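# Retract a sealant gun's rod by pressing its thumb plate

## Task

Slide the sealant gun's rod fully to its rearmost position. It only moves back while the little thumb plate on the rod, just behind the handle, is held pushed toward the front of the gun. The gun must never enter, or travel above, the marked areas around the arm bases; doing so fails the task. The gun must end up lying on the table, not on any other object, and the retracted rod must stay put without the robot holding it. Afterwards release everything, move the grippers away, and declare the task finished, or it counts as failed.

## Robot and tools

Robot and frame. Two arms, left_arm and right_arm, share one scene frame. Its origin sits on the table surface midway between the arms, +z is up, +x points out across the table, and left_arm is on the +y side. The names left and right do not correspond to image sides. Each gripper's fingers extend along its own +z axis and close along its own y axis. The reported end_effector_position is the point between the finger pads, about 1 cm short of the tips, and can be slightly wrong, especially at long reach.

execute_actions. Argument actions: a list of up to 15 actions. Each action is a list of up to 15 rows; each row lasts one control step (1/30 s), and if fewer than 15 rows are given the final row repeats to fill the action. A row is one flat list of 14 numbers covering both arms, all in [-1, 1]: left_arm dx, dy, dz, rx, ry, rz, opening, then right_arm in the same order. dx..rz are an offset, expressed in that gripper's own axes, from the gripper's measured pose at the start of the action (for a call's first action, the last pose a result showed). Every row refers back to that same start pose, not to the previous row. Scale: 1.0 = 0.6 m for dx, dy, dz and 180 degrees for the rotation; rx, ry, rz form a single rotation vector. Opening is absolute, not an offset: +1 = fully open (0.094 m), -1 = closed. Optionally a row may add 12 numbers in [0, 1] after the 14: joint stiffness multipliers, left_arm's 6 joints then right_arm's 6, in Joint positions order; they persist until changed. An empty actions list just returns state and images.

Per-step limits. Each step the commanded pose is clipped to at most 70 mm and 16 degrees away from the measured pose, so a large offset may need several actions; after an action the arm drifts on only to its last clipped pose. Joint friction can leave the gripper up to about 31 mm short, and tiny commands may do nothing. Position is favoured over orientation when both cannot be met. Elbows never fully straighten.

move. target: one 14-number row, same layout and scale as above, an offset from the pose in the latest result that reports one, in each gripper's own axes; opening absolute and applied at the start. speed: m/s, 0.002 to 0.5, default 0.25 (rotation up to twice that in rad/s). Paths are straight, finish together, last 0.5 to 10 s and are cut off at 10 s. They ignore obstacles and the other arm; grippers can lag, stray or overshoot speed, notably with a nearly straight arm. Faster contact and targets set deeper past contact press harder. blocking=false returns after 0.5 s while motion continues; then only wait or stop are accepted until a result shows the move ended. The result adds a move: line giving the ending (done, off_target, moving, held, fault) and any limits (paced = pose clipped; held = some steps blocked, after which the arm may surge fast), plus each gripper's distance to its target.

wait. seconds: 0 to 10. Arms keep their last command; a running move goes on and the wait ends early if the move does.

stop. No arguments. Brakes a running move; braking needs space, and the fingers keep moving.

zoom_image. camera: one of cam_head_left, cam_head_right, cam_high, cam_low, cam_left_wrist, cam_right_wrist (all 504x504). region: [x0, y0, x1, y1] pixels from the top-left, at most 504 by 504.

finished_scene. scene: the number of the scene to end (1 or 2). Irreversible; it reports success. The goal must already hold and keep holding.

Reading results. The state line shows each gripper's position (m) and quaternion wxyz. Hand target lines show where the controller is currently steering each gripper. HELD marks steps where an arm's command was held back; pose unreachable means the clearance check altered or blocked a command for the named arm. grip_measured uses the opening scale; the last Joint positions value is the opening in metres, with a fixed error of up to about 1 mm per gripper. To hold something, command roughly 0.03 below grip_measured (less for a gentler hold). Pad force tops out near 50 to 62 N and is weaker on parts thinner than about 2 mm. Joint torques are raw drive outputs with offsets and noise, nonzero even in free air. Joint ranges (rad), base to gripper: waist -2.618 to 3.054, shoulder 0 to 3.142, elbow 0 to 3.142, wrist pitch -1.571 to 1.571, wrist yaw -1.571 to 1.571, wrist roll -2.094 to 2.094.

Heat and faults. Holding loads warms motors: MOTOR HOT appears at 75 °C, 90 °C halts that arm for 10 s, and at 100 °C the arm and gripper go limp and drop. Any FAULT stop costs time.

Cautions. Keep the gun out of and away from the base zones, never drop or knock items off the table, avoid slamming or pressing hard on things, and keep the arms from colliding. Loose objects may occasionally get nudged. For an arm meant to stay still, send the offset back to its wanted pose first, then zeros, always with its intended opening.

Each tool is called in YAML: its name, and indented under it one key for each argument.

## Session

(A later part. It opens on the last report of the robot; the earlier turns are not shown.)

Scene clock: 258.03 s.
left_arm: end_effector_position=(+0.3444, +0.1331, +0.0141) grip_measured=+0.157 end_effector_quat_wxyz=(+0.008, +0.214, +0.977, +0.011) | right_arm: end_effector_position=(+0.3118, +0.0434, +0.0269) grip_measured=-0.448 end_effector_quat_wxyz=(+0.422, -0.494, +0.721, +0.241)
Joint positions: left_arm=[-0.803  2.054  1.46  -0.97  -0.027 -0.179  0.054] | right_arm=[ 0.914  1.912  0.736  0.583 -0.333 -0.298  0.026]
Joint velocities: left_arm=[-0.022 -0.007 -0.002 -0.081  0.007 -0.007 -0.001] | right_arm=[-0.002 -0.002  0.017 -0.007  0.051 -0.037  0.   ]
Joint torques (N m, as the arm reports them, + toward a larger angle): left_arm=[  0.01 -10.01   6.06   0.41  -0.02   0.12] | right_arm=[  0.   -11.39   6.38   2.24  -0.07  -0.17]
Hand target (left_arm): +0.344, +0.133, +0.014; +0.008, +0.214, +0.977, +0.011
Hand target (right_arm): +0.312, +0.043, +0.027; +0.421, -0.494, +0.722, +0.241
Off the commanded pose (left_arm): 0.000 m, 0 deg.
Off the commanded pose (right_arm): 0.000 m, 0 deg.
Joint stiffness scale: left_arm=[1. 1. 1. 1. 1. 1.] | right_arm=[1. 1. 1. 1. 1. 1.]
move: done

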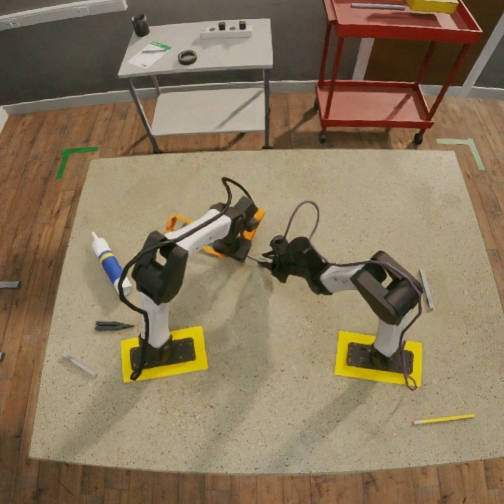

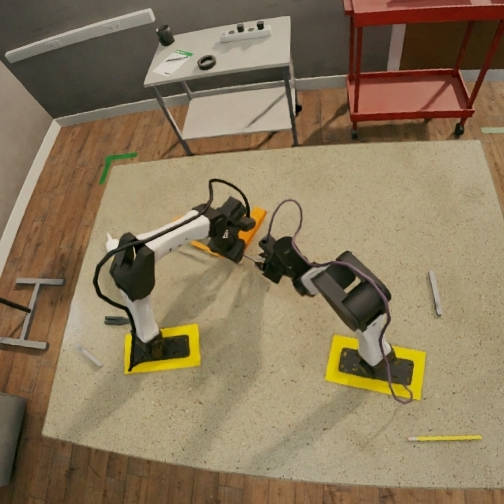

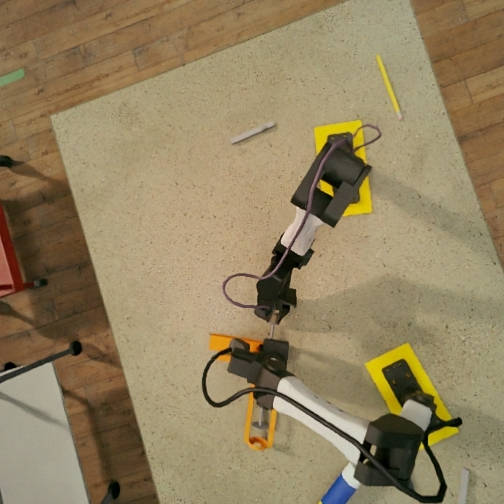

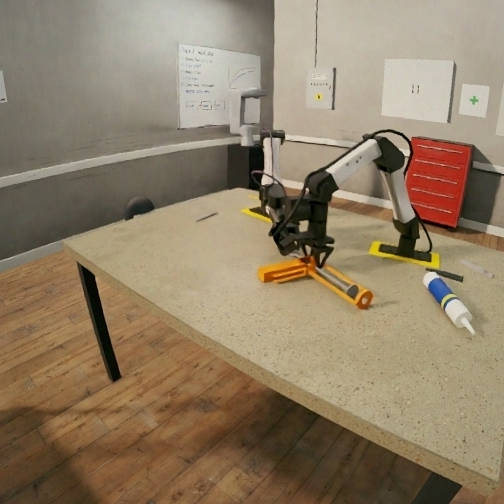

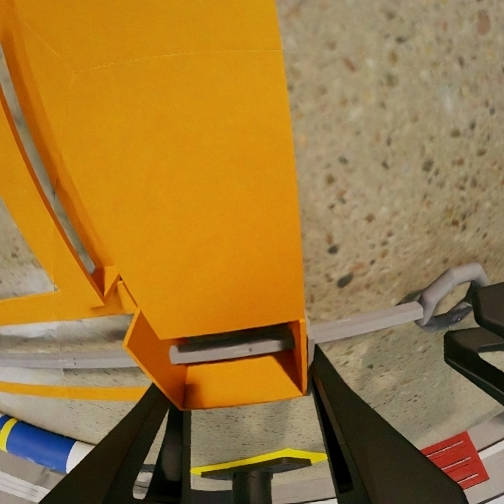

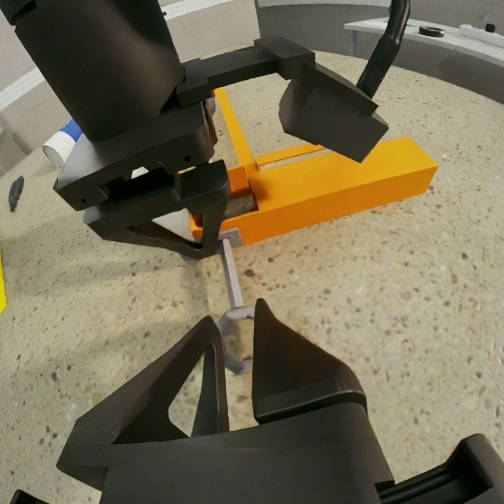

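move:
  target: [0, 0, 0, 0, 0, 0, 0.11, 0, 0, 0, 0, 0, 0, 0.3]
  speed: 0.06

move:
  target: [0, 0, 0, 0, 0, 0, 0.11, 0.05, 0.012, 0.02, 0, 0, 0, 0.3]
  speed: 0.06

zoom_image:
  camera: "cam_head_left"
  region: [210, 220, 310, 295]

Scene clock: 267.53 s.
left_arm: end_effector_position=(+0.3444, +0.1331, +0.0141) grip_measured=+0.157 end_effector_quat_wxyz=(+0.008, +0.214, +0.977, +0.011) | right_arm: end_effector_position=(+0.3118, +0.0434, +0.0269) grip_measured=+0.298 end_effector_quat_wxyz=(+0.422, -0.494, +0.721, +0.241)
Joint positions: left_arm=[-0.803  2.054  1.46  -0.97  -0.027 -0.179  0.054] | right_arm=[ 0.914  1.912  0.736  0.583 -0.333 -0.298  0.061]
Joint velocities: left_arm=[-0.032  0.002  0.002 -0.081 -0.007  0.007 -0.001] | right_arm=[ 0.007  0.007  0.007 -0.007 -0.022  0.051 -0.001]
Joint torques (N m, as the arm reports them, + toward a larger angle): left_arm=[  0.01 -10.01   6.06   0.41  -0.03   0.12] | right_arm=[  0.02 -11.39   6.37   2.26  -0.06  -0.16]
Hand target (left_arm): +0.344, +0.133, +0.014; +0.008, +0.214, +0.977, +0.011
Hand target (right_arm): +0.312, +0.043, +0.027; +0.422, -0.494, +0.721, +0.241
Off the commanded pose (left_arm): 0.000 m, 0 deg.
Off the commanded pose (right_arm): 0.000 m, 0 deg.
Joint stiffness scale: left_arm=[1. 1. 1. 1. 1. 1.] | right_arm=[1. 1. 1. 1. 1. 1.]
move: done

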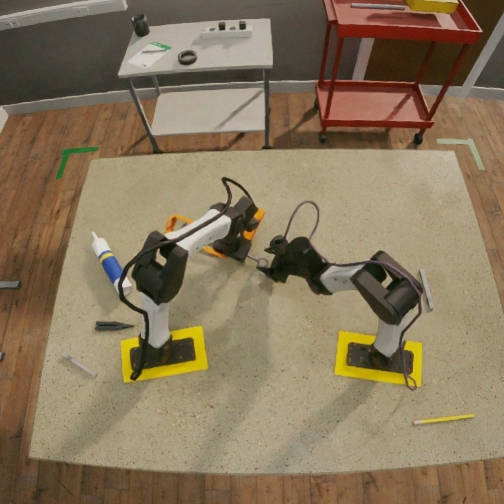

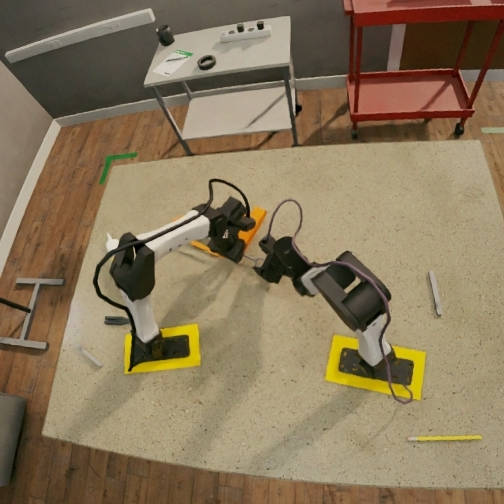

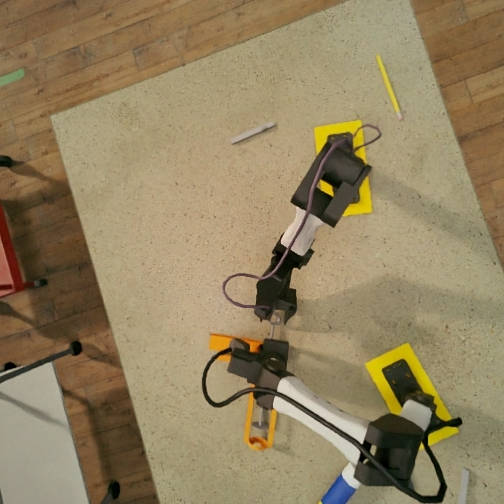

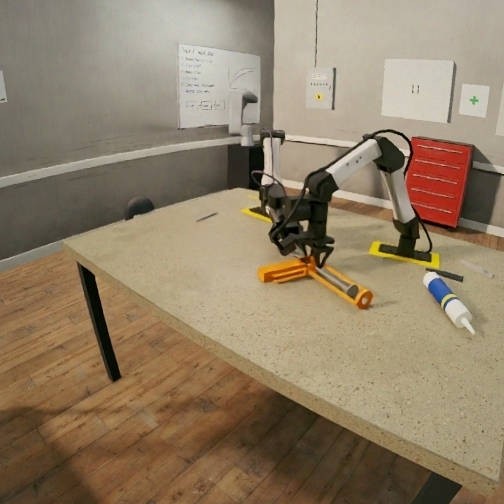

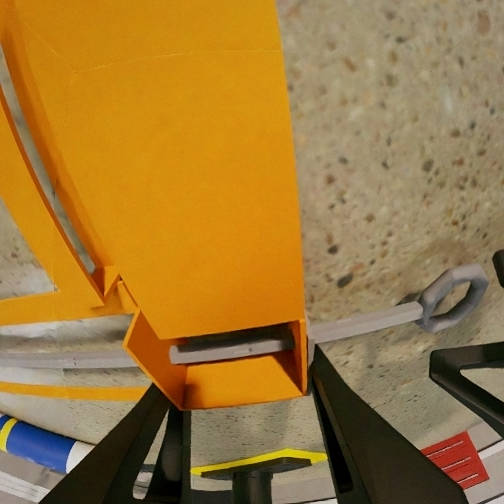

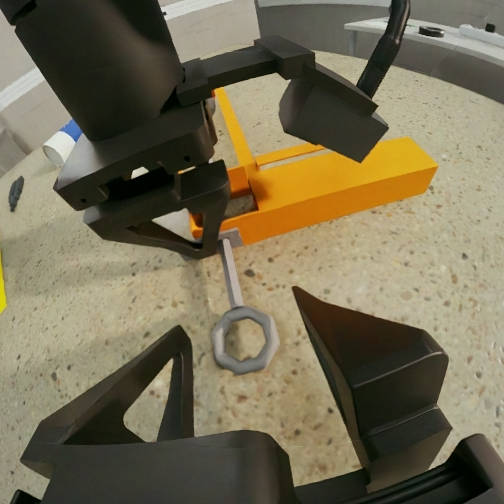

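Scene clock: 268.63 s.
left_arm: end_effector_position=(+0.3444, +0.1331, +0.0141) grip_measured=+0.157 end_effector_quat_wxyz=(+0.008, +0.214, +0.977, +0.011) | right_arm: end_effector_position=(+0.3150, +0.0463, +0.0132) grip_measured=+0.298 end_effector_quat_wxyz=(+0.440, -0.492, +0.711, +0.243)
Joint positions: left_arm=[-0.803  2.054  1.46  -0.97  -0.027 -0.179  0.054] | right_arm=[ 0.914  1.995  0.717  0.728 -0.333 -0.298  0.061]
Joint velocities: left_arm=[-0.007 -0.012 -0.007  0.022  0.022  0.022  0.   ] | right_arm=[ 0.022 -0.002 -0.012  0.007 -0.022 -0.051 -0.001]
Joint torques (N m, as the arm reports them, + toward a larger angle): left_arm=[  0.04 -10.03   6.05   0.41  -0.03   0.12] | right_arm=[ 0.52 -9.36  3.62  2.38 -0.02 -0.13]
Hand target (left_arm): +0.344, +0.133, +0.014; +0.008, +0.214, +0.977, +0.011
Hand target (right_arm): +0.306, +0.040, -0.005; +0.421, -0.494, +0.721, +0.241
Off the commanded pose (left_arm): 0.000 m, 0 deg.
Off the commanded pose (right_arm): 0.022 m, 2 deg.
Joint stiffness scale: left_arm=[1. 1. 1. 1. 1. 1.] | right_arm=[1. 1. 1. 1. 1. 1.]
move: off_target (right_arm)

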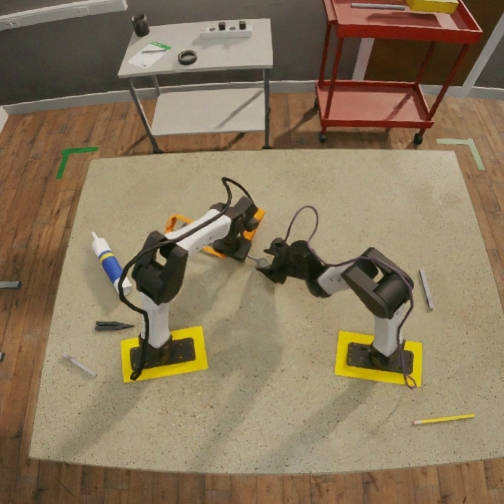

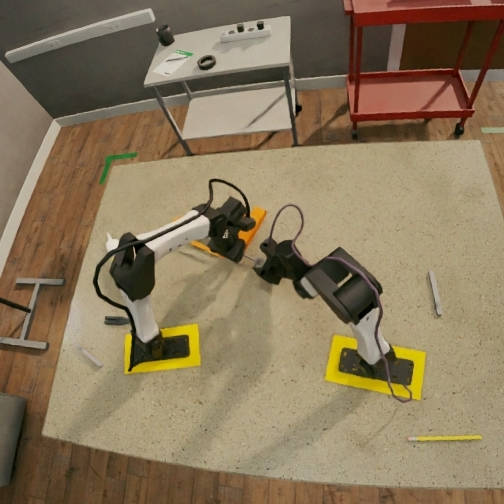

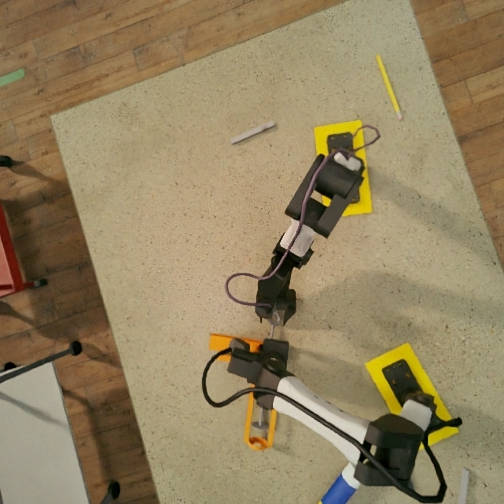

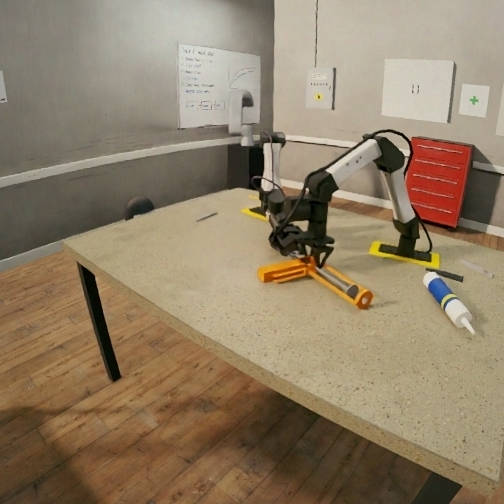

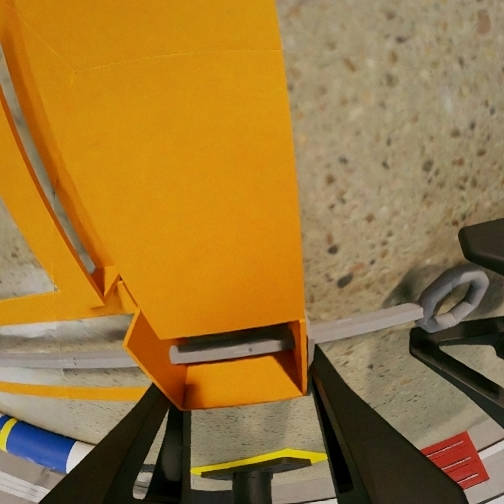

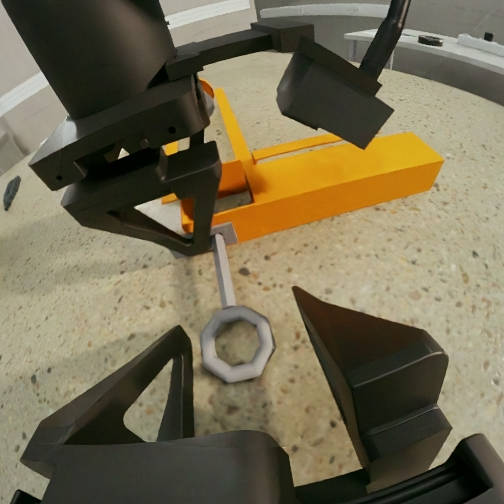

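Region (210, 220, 310, 295) of cam_head_left's 504x504 image, scaled by 5.040, with more detail than that image has; it fills the top 378 rows of this view, and the rest is white.

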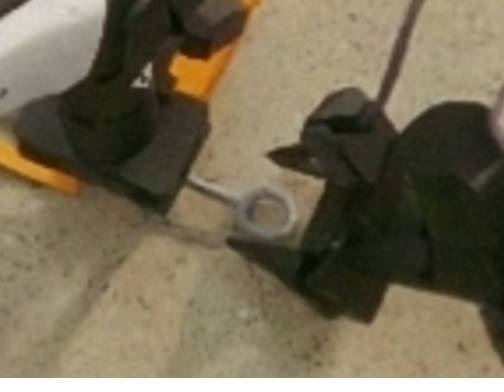

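move:
  target: [0, 0, 0, 0, 0, 0, 0.11, 0, 0.008, 0, 0, 0, 0, -0.4]
  speed: 0.06

Scene clock: 272.13 s.
left_arm: end_effector_position=(+0.3457, +0.1325, +0.0141) grip_measured=+0.157 end_effector_quat_wxyz=(+0.011, +0.212, +0.977, +0.011) | right_arm: end_effector_position=(+0.3137, +0.0477, +0.0134) grip_measured=-0.256 end_effector_quat_wxyz=(+0.441, -0.494, +0.709, +0.243)
Joint positions: left_arm=[-0.803  2.054  1.46  -0.965 -0.028 -0.183  0.054] | right_arm=[ 0.918  1.995  0.717  0.729 -0.332 -0.3    0.035]
Joint velocities: left_arm=[ 0.007  0.002 -0.007  0.022 -0.081 -0.007 -0.001] | right_arm=[-0.002 -0.007 -0.007  0.037  0.022  0.022 -0.   ]
Joint torques (N m, as the arm reports them, + toward a larger angle): left_arm=[  0.03 -10.03   6.05   0.37  -0.02   0.16] | right_arm=[  0.86 -11.94   5.1    2.38   0.03  -0.07]
Hand target (left_arm): +0.344, +0.133, +0.014; +0.008, +0.214, +0.977, +0.011
Hand target (right_arm): +0.311, +0.048, +0.013; +0.440, -0.492, +0.711, +0.243
Off the commanded pose (left_arm): 0.001 m, 0 deg.
Off the commanded pose (right_arm): 0.003 m, 0 deg.
Joint stiffness scale: left_arm=[1. 1. 1. 1. 1. 1.] | right_arm=[1. 1. 1. 1. 1. 1.]
move: done

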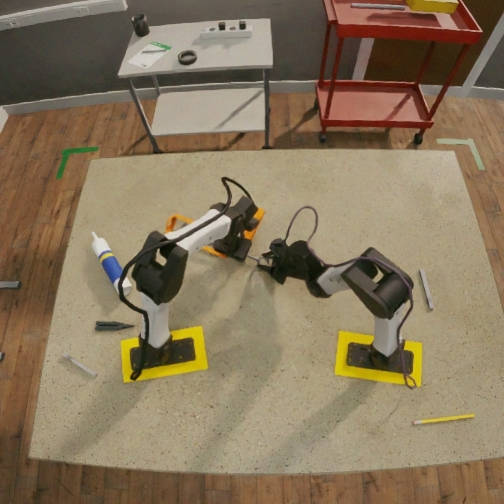

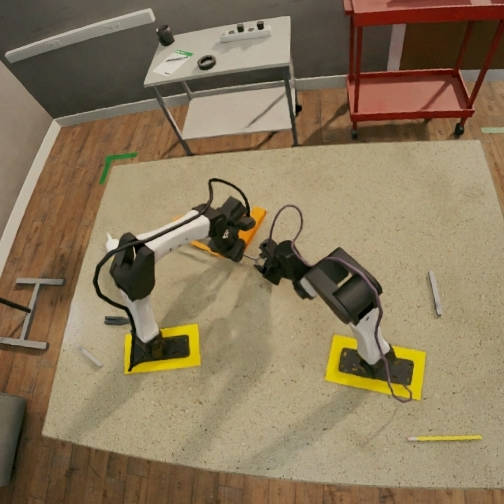

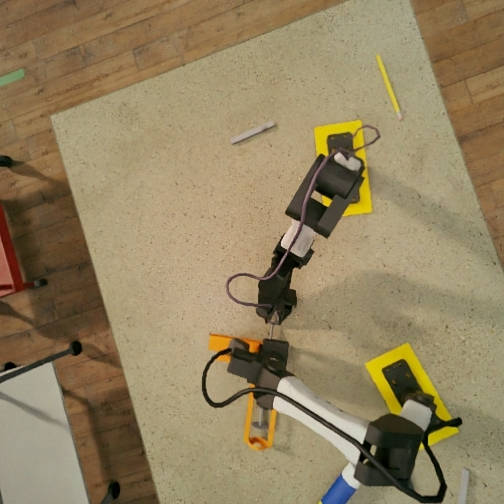

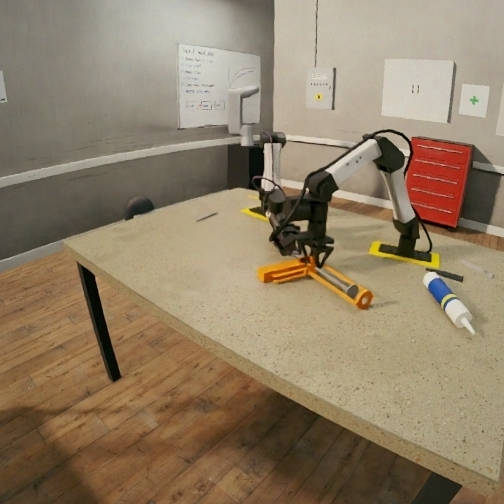

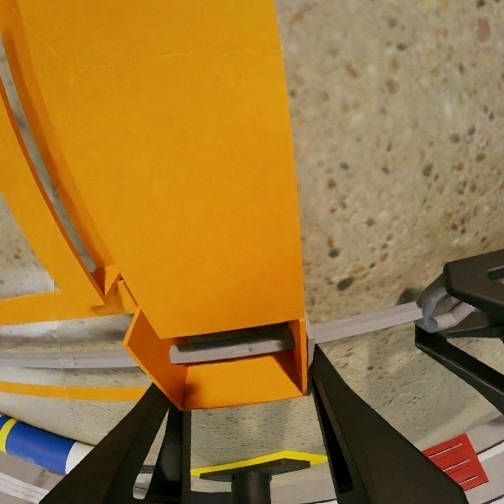

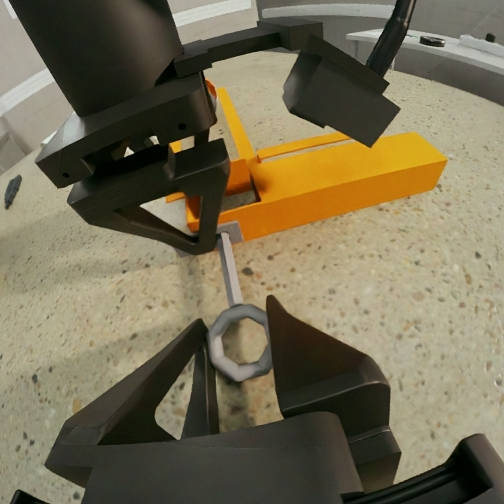

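move:
  target: [0, 0, 0, 0, 0, 0, 0.11, 0.082, 0.0035, -0.145, 0, 0, 0, -0.32]
  speed: 0.08

Scene clock: 280.73 s.
left_arm: end_effector_position=(+0.3438, +0.1294, +0.0144) grip_measured=+0.157 end_effector_quat_wxyz=(+0.011, +0.212, +0.977, +0.008) | right_arm: end_effector_position=(+0.2768, -0.0317, +0.0122) grip_measured=-0.256 end_effector_quat_wxyz=(+0.441, -0.492, +0.709, +0.247)
Joint positions: left_arm=[-0.81   2.053  1.46  -0.964 -0.023 -0.19   0.054] | right_arm=[ 0.771  1.814  0.396  0.839 -0.463 -0.38   0.035]
Joint velocities: left_arm=[-0.017  0.027 -0.007 -0.037 -0.022 -0.022 -0.001] | right_arm=[ 0.002 -0.012  0.007  0.037 -0.051 -0.022 -0.002]
Joint torques (N m, as the arm reports them, + toward a larger angle): left_arm=[ 0.45 -9.96  6.07  0.41 -0.09  0.18] | right_arm=[ -1.85 -11.16   1.74   2.33  -0.18  -0.28]
Hand target (left_arm): +0.346, +0.132, +0.014; +0.011, +0.212, +0.977, +0.011
Hand target (right_arm): +0.271, -0.041, +0.012; +0.441, -0.492, +0.709, +0.246
Off the commanded pose (left_arm): 0.004 m, 0 deg.
Off the commanded pose (right_arm): 0.012 m, 0 deg.
Joint stiffness scale: left_arm=[1. 1. 1. 1. 1. 1.] | right_arm=[1. 1. 1. 1. 1. 1.]
move: off_target (right_arm)

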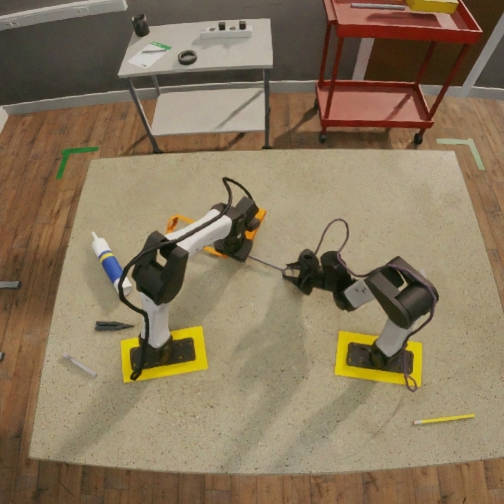

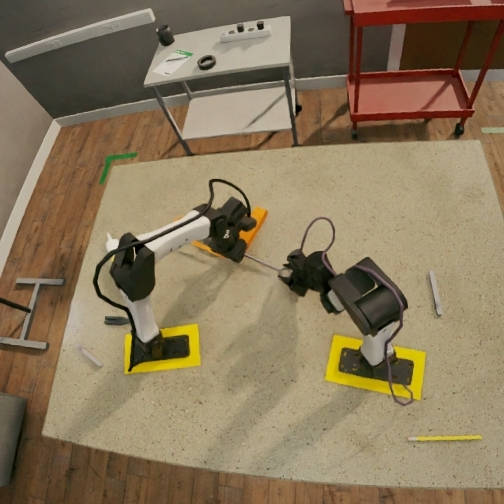

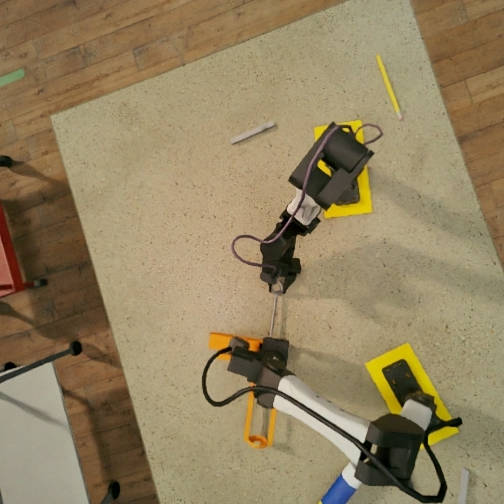

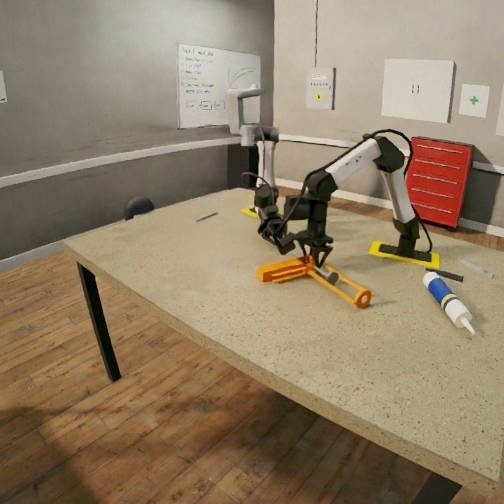

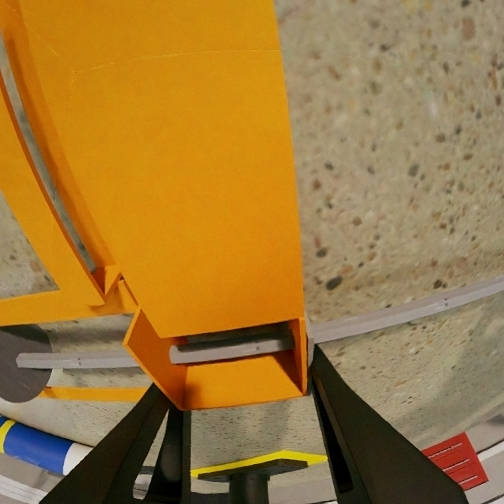

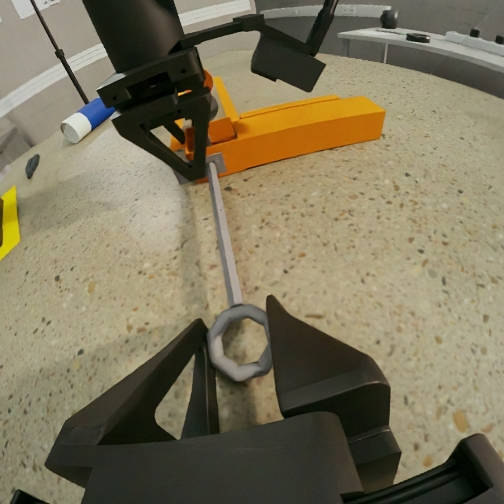

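move:
  target: [0, 0.075, 0, 0, 0, 0, 0.11, 0.033, 0.0015, -0.058, 0, 0, 0, -0.32]
  speed: 0.06

zoom_image:
  camera: "cam_low"
  region: [260, 220, 370, 305]

Scene clock: 288.23 s.
left_arm: end_effector_position=(+0.3595, +0.1515, +0.0170) grip_measured=+0.157 end_effector_quat_wxyz=(+0.013, +0.214, +0.977, +0.001) | right_arm: end_effector_position=(+0.2687, -0.0577, +0.0151) grip_measured=-0.256 end_effector_quat_wxyz=(+0.447, -0.490, +0.705, +0.249)
Joint positions: left_arm=[-0.734  2.046  1.46  -0.962 -0.01  -0.109  0.054] | right_arm=[ 0.691  1.754  0.311  0.858 -0.532 -0.422  0.035]
Joint velocities: left_arm=[ 0.022  0.007  0.012 -0.007  0.007 -0.066 -0.   ] | right_arm=[-0.022  0.022 -0.022 -0.037 -0.022  0.007 -0.001]
Joint torques (N m, as the arm reports them, + toward a larger angle): left_arm=[  2.58 -11.03   3.92   0.5   -0.1    0.46] | right_arm=[-1.69 -9.81  1.55  2.18 -0.22 -0.29]
Hand target (left_arm): +0.362, +0.170, +0.015; +0.009, +0.211, +0.977, +0.008
Hand target (right_arm): +0.260, -0.067, +0.011; +0.441, -0.491, +0.709, +0.249
Off the commanded pose (left_arm): 0.019 m, 1 deg.
Off the commanded pose (right_arm): 0.014 m, 1 deg.
Joint stiffness scale: left_arm=[1. 1. 1. 1. 1. 1.] | right_arm=[1. 1. 1. 1. 1. 1.]
move: off_target (left_arm, right_arm)

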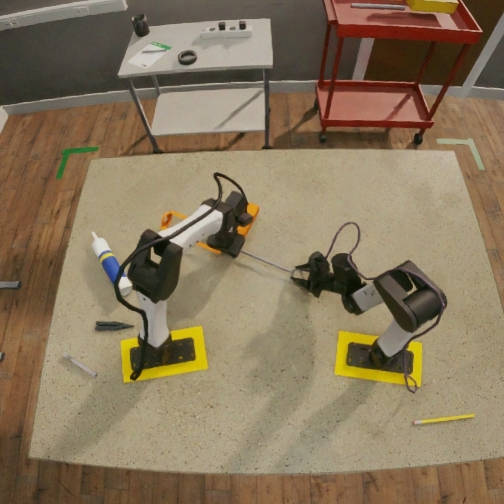

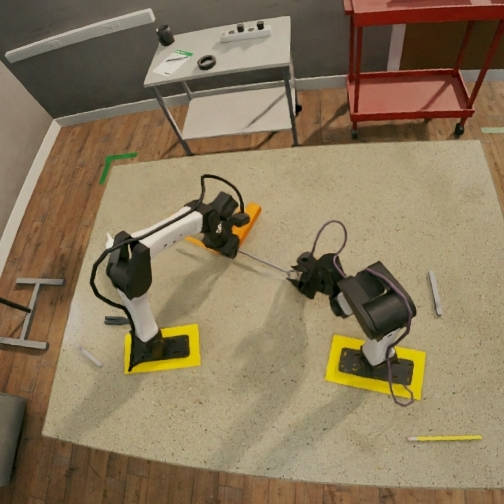

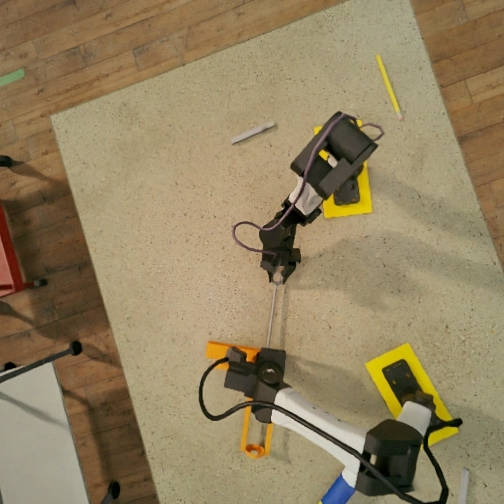

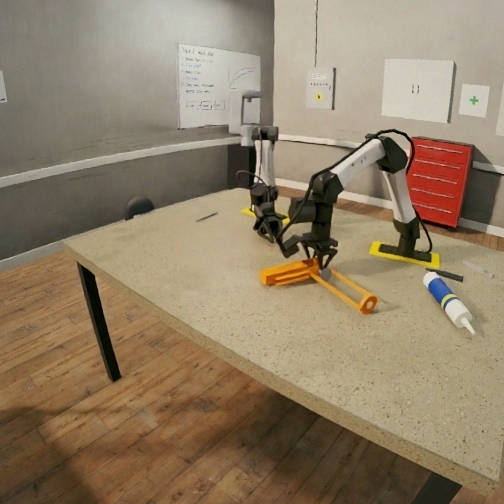

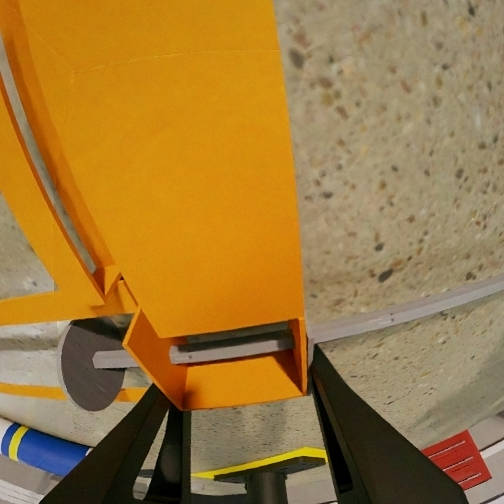

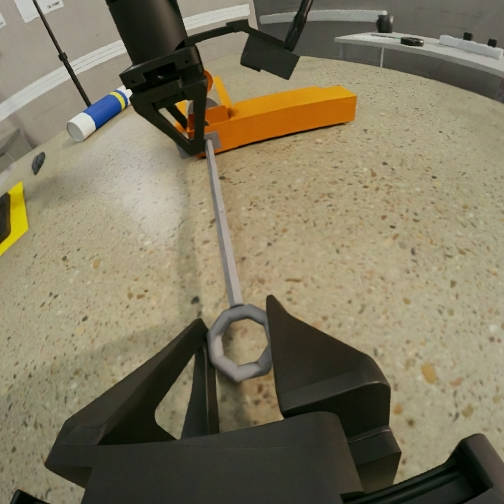

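Region (260, 220, 370, 305) of cam_low's 504x504 image, scaled by 4.582, with more detail than that image has; it fills the top 389 rows of this view, and the rest is white.

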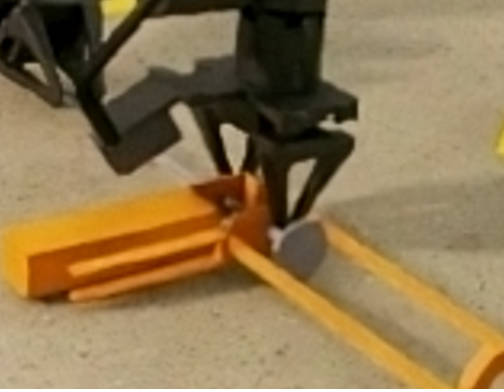

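move:
  target: [0, 0.06, 0, 0, 0, 0, 0.11, 0.02, 0.001, -0.035, 0, 0, 0, -0.32]
  speed: 0.05

zoom_image:
  camera: "cam_low"
  region: [260, 220, 370, 305]

Scene clock: 302.73 s.
left_arm: end_effector_position=(+0.3681, +0.1644, +0.0187) grip_measured=+0.157 end_effector_quat_wxyz=(+0.015, +0.213, +0.977, -0.004) | right_arm: end_effector_position=(+0.2673, -0.0682, +0.0189) grip_measured=-0.256 end_effector_quat_wxyz=(+0.454, -0.491, +0.700, +0.252)
Joint positions: left_arm=[-0.689  2.041  1.46  -0.959 -0.001 -0.067  0.054] | right_arm=[ 0.646  1.728  0.284  0.863 -0.578 -0.45   0.035]
Joint velocities: left_arm=[ 0.002 -0.017  0.012 -0.037 -0.007  0.022 -0.001] | right_arm=[-0.002 -0.017 -0.007  0.037 -0.022 -0.007 -0.001]
Joint torques (N m, as the arm reports them, + toward a larger angle): left_arm=[  3.09 -10.25   5.21   0.47  -0.07   0.6 ] | right_arm=[-1.98 -9.44  1.34  2.16 -0.21 -0.31]
Hand target (left_arm): +0.374, +0.184, +0.017; +0.012, +0.213, +0.977, +0.001
Hand target (right_arm): +0.259, -0.078, +0.014; +0.448, -0.489, +0.705, +0.250
Off the commanded pose (left_arm): 0.021 m, 1 deg.
Off the commanded pose (right_arm): 0.015 m, 1 deg.
Joint stiffness scale: left_arm=[1. 1. 1. 1. 1. 1.] | right_arm=[1. 1. 1. 1. 1. 1.]
move: off_target (left_arm, right_arm)

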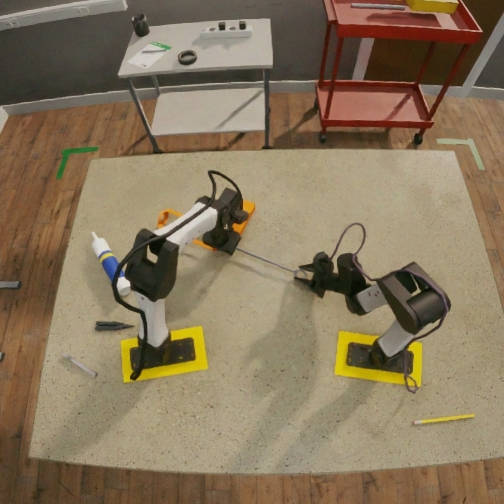

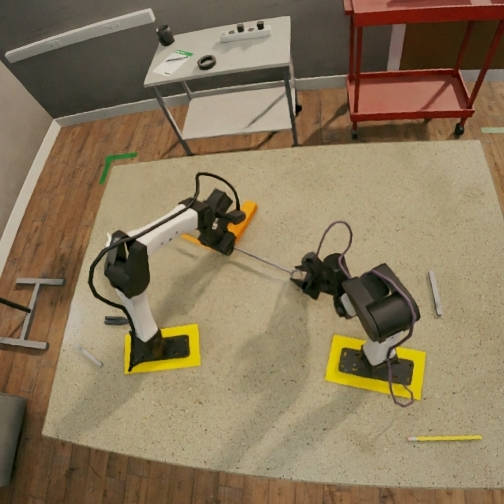

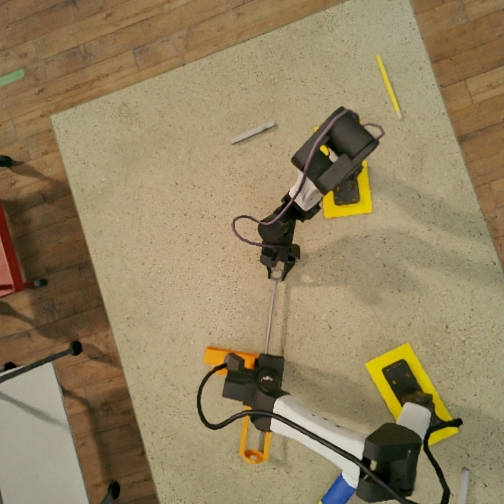

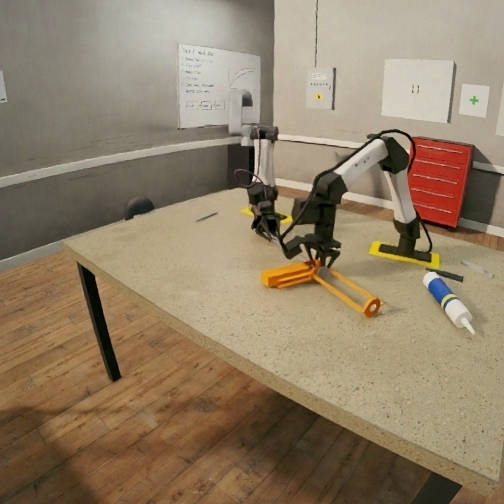

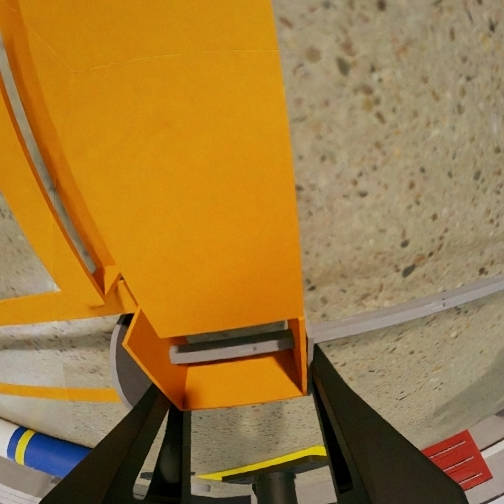

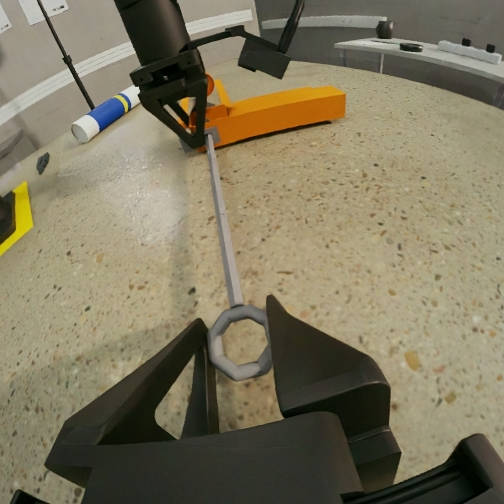

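Region (260, 220, 370, 305) of cam_low's 504x504 image, scaled by 4.582, with more detail than that image has; it fills the top 389 rows of this view, and the rest is white.

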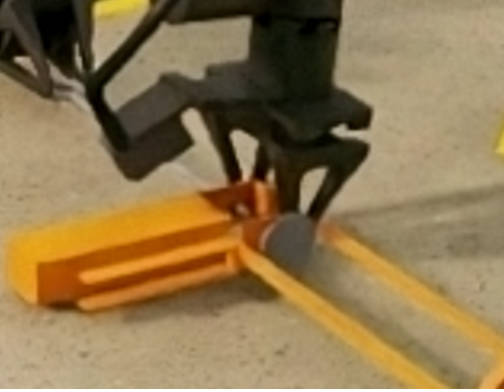

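move:
  target: [0, -0.002, 0, 0, 0, 0, 0.2, 0, 0, 0, 0, 0, 0, -0.32]
  speed: 0.05

move:
  target: [0, 0, -0.075, 0, 0, 0, 0.2, 0, 0, 0, 0, 0, 0, -0.32]
  speed: 0.06

Scene clock: 310.70 s.
left_arm: end_effector_position=(+0.3671, +0.1628, +0.0188) grip_measured=+0.199 end_effector_quat_wxyz=(+0.015, +0.215, +0.977, -0.004) | right_arm: end_effector_position=(+0.2671, -0.0684, +0.0184) grip_measured=-0.256 end_effector_quat_wxyz=(+0.453, -0.490, +0.701, +0.252)
Joint positions: left_arm=[-0.694  2.041  1.46  -0.96  -0.001 -0.068  0.056] | right_arm=[ 0.646  1.728  0.284  0.86  -0.575 -0.449  0.035]
Joint velocities: left_arm=[-0.007  0.007  0.002 -0.022  0.051 -0.037  0.001] | right_arm=[ 0.012 -0.012  0.012 -0.066  0.051  0.037 -0.   ]
Joint torques (N m, as the arm reports them, + toward a larger angle): left_arm=[ 0.1  -9.92  6.16  0.46 -0.01  0.1 ] | right_arm=[-0.07 -7.33  4.68  2.21 -0.14 -0.17]
Hand target (left_arm): +0.368, +0.163, +0.019; +0.015, +0.213, +0.977, -0.004
Hand target (right_arm): +0.267, -0.068, +0.019; +0.454, -0.491, +0.700, +0.252
Off the commanded pose (left_arm): 0.001 m, 0 deg.
Off the commanded pose (right_arm): 0.001 m, 0 deg.
Joint stiffness scale: left_arm=[1. 1. 1. 1. 1. 1.] | right_arm=[1. 1. 1. 1. 1. 1.]
move: done

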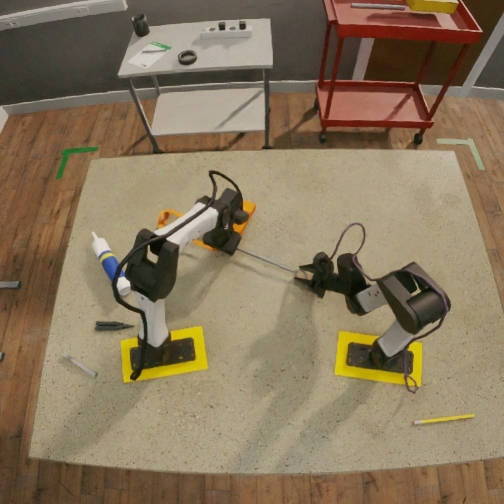

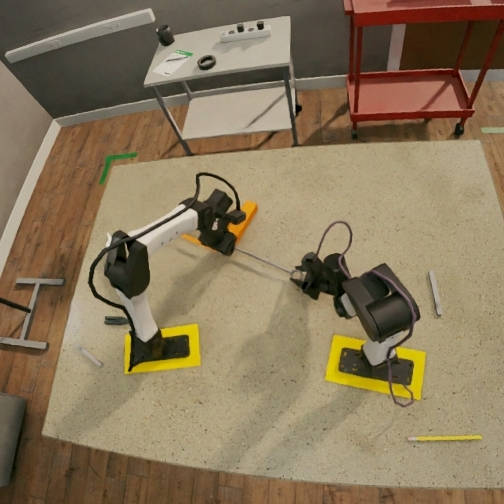

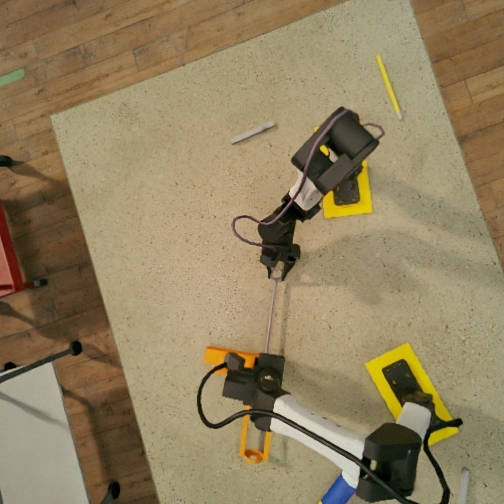

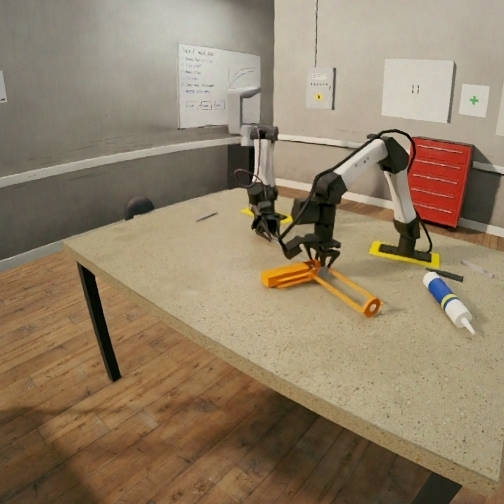

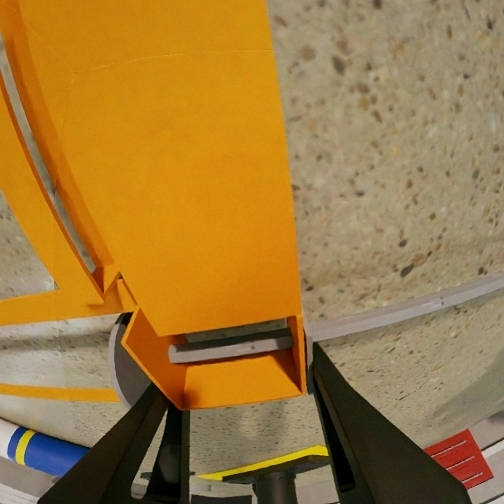

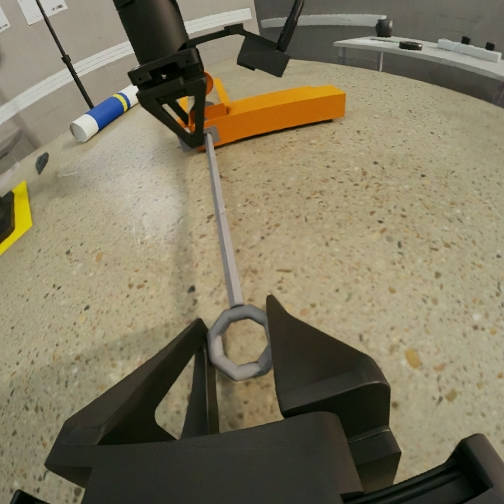

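Scene clock: 311.77 s.
left_arm: end_effector_position=(+0.3616, +0.1674, +0.0383) grip_measured=+0.200 end_effector_quat_wxyz=(-0.006, +0.212, +0.977, +0.006) | right_arm: end_effector_position=(+0.2685, -0.0666, +0.0226) grip_measured=-0.318 end_effector_quat_wxyz=(+0.463, -0.495, +0.691, +0.251)
Joint positions: left_arm=[-0.694  2.034  1.531 -1.083 -0.009 -0.073  0.056] | right_arm=[ 0.646  1.728  0.284  0.882 -0.582 -0.458  0.032]
Joint velocities: left_arm=[-0.007  0.007 -0.012 -0.007  0.022  0.007 -0.   ] | right_arm=[-0.017 -0.022  0.007 -0.11  -0.037  0.022 -0.   ]
Joint torques (N m, as the arm reports them, + toward a larger angle): left_arm=[  0.08 -13.44   8.88   0.09   0.06   0.17] | right_arm=[ 0.03 -7.33  4.64  1.99 -0.08 -0.06]
Hand target (left_arm): +0.366, +0.164, +0.063; +0.015, +0.215, +0.977, -0.004
Hand target (right_arm): +0.267, -0.068, +0.018; +0.453, -0.490, +0.701, +0.252
Off the commanded pose (left_arm): 0.026 m, 3 deg.
Off the commanded pose (right_arm): 0.005 m, 2 deg.
Joint stiffness scale: left_arm=[1. 1. 1. 1. 1. 1.] | right_arm=[1. 1. 1. 1. 1. 1.]
move: off_target (left_arm)

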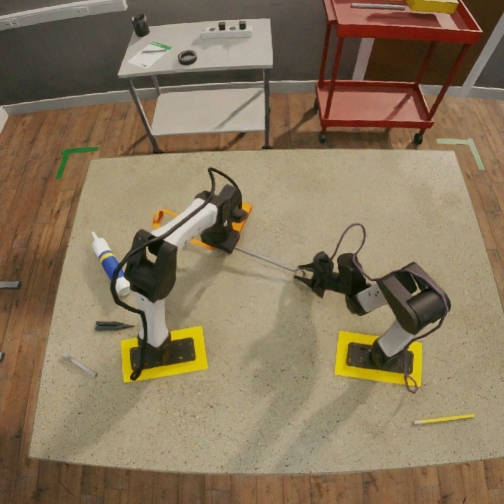

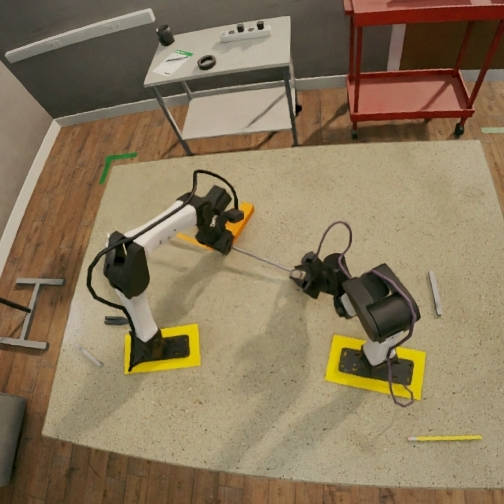

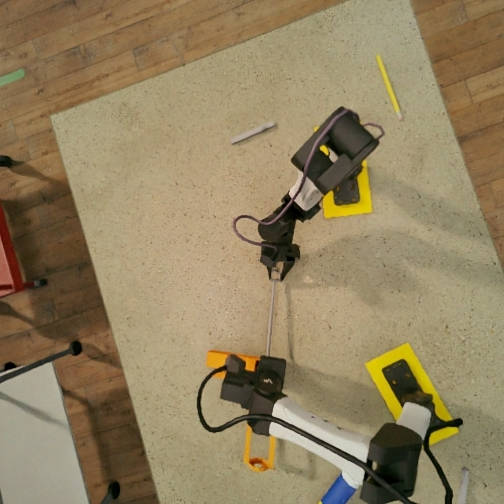

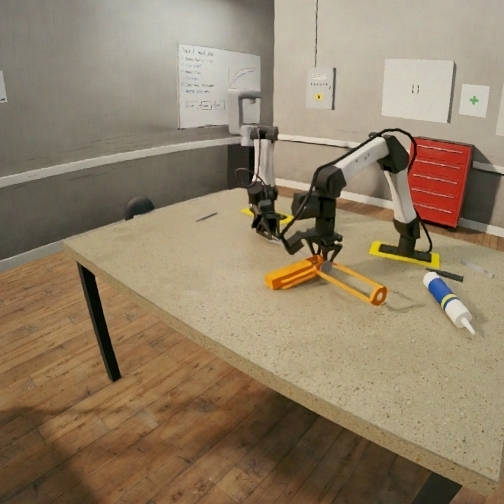

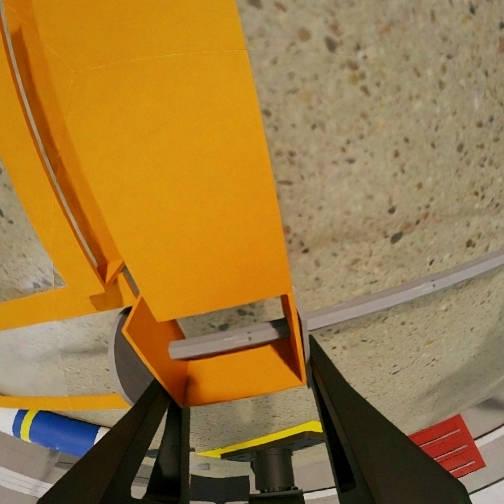

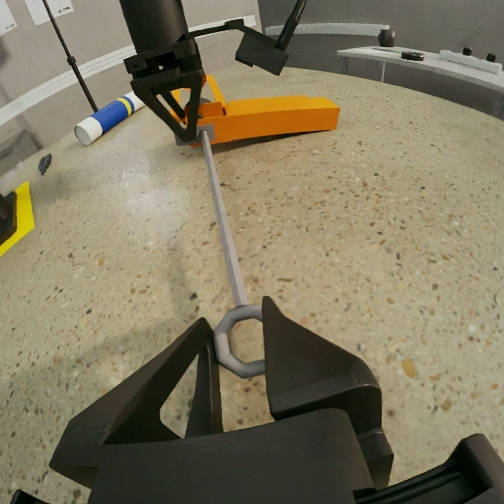

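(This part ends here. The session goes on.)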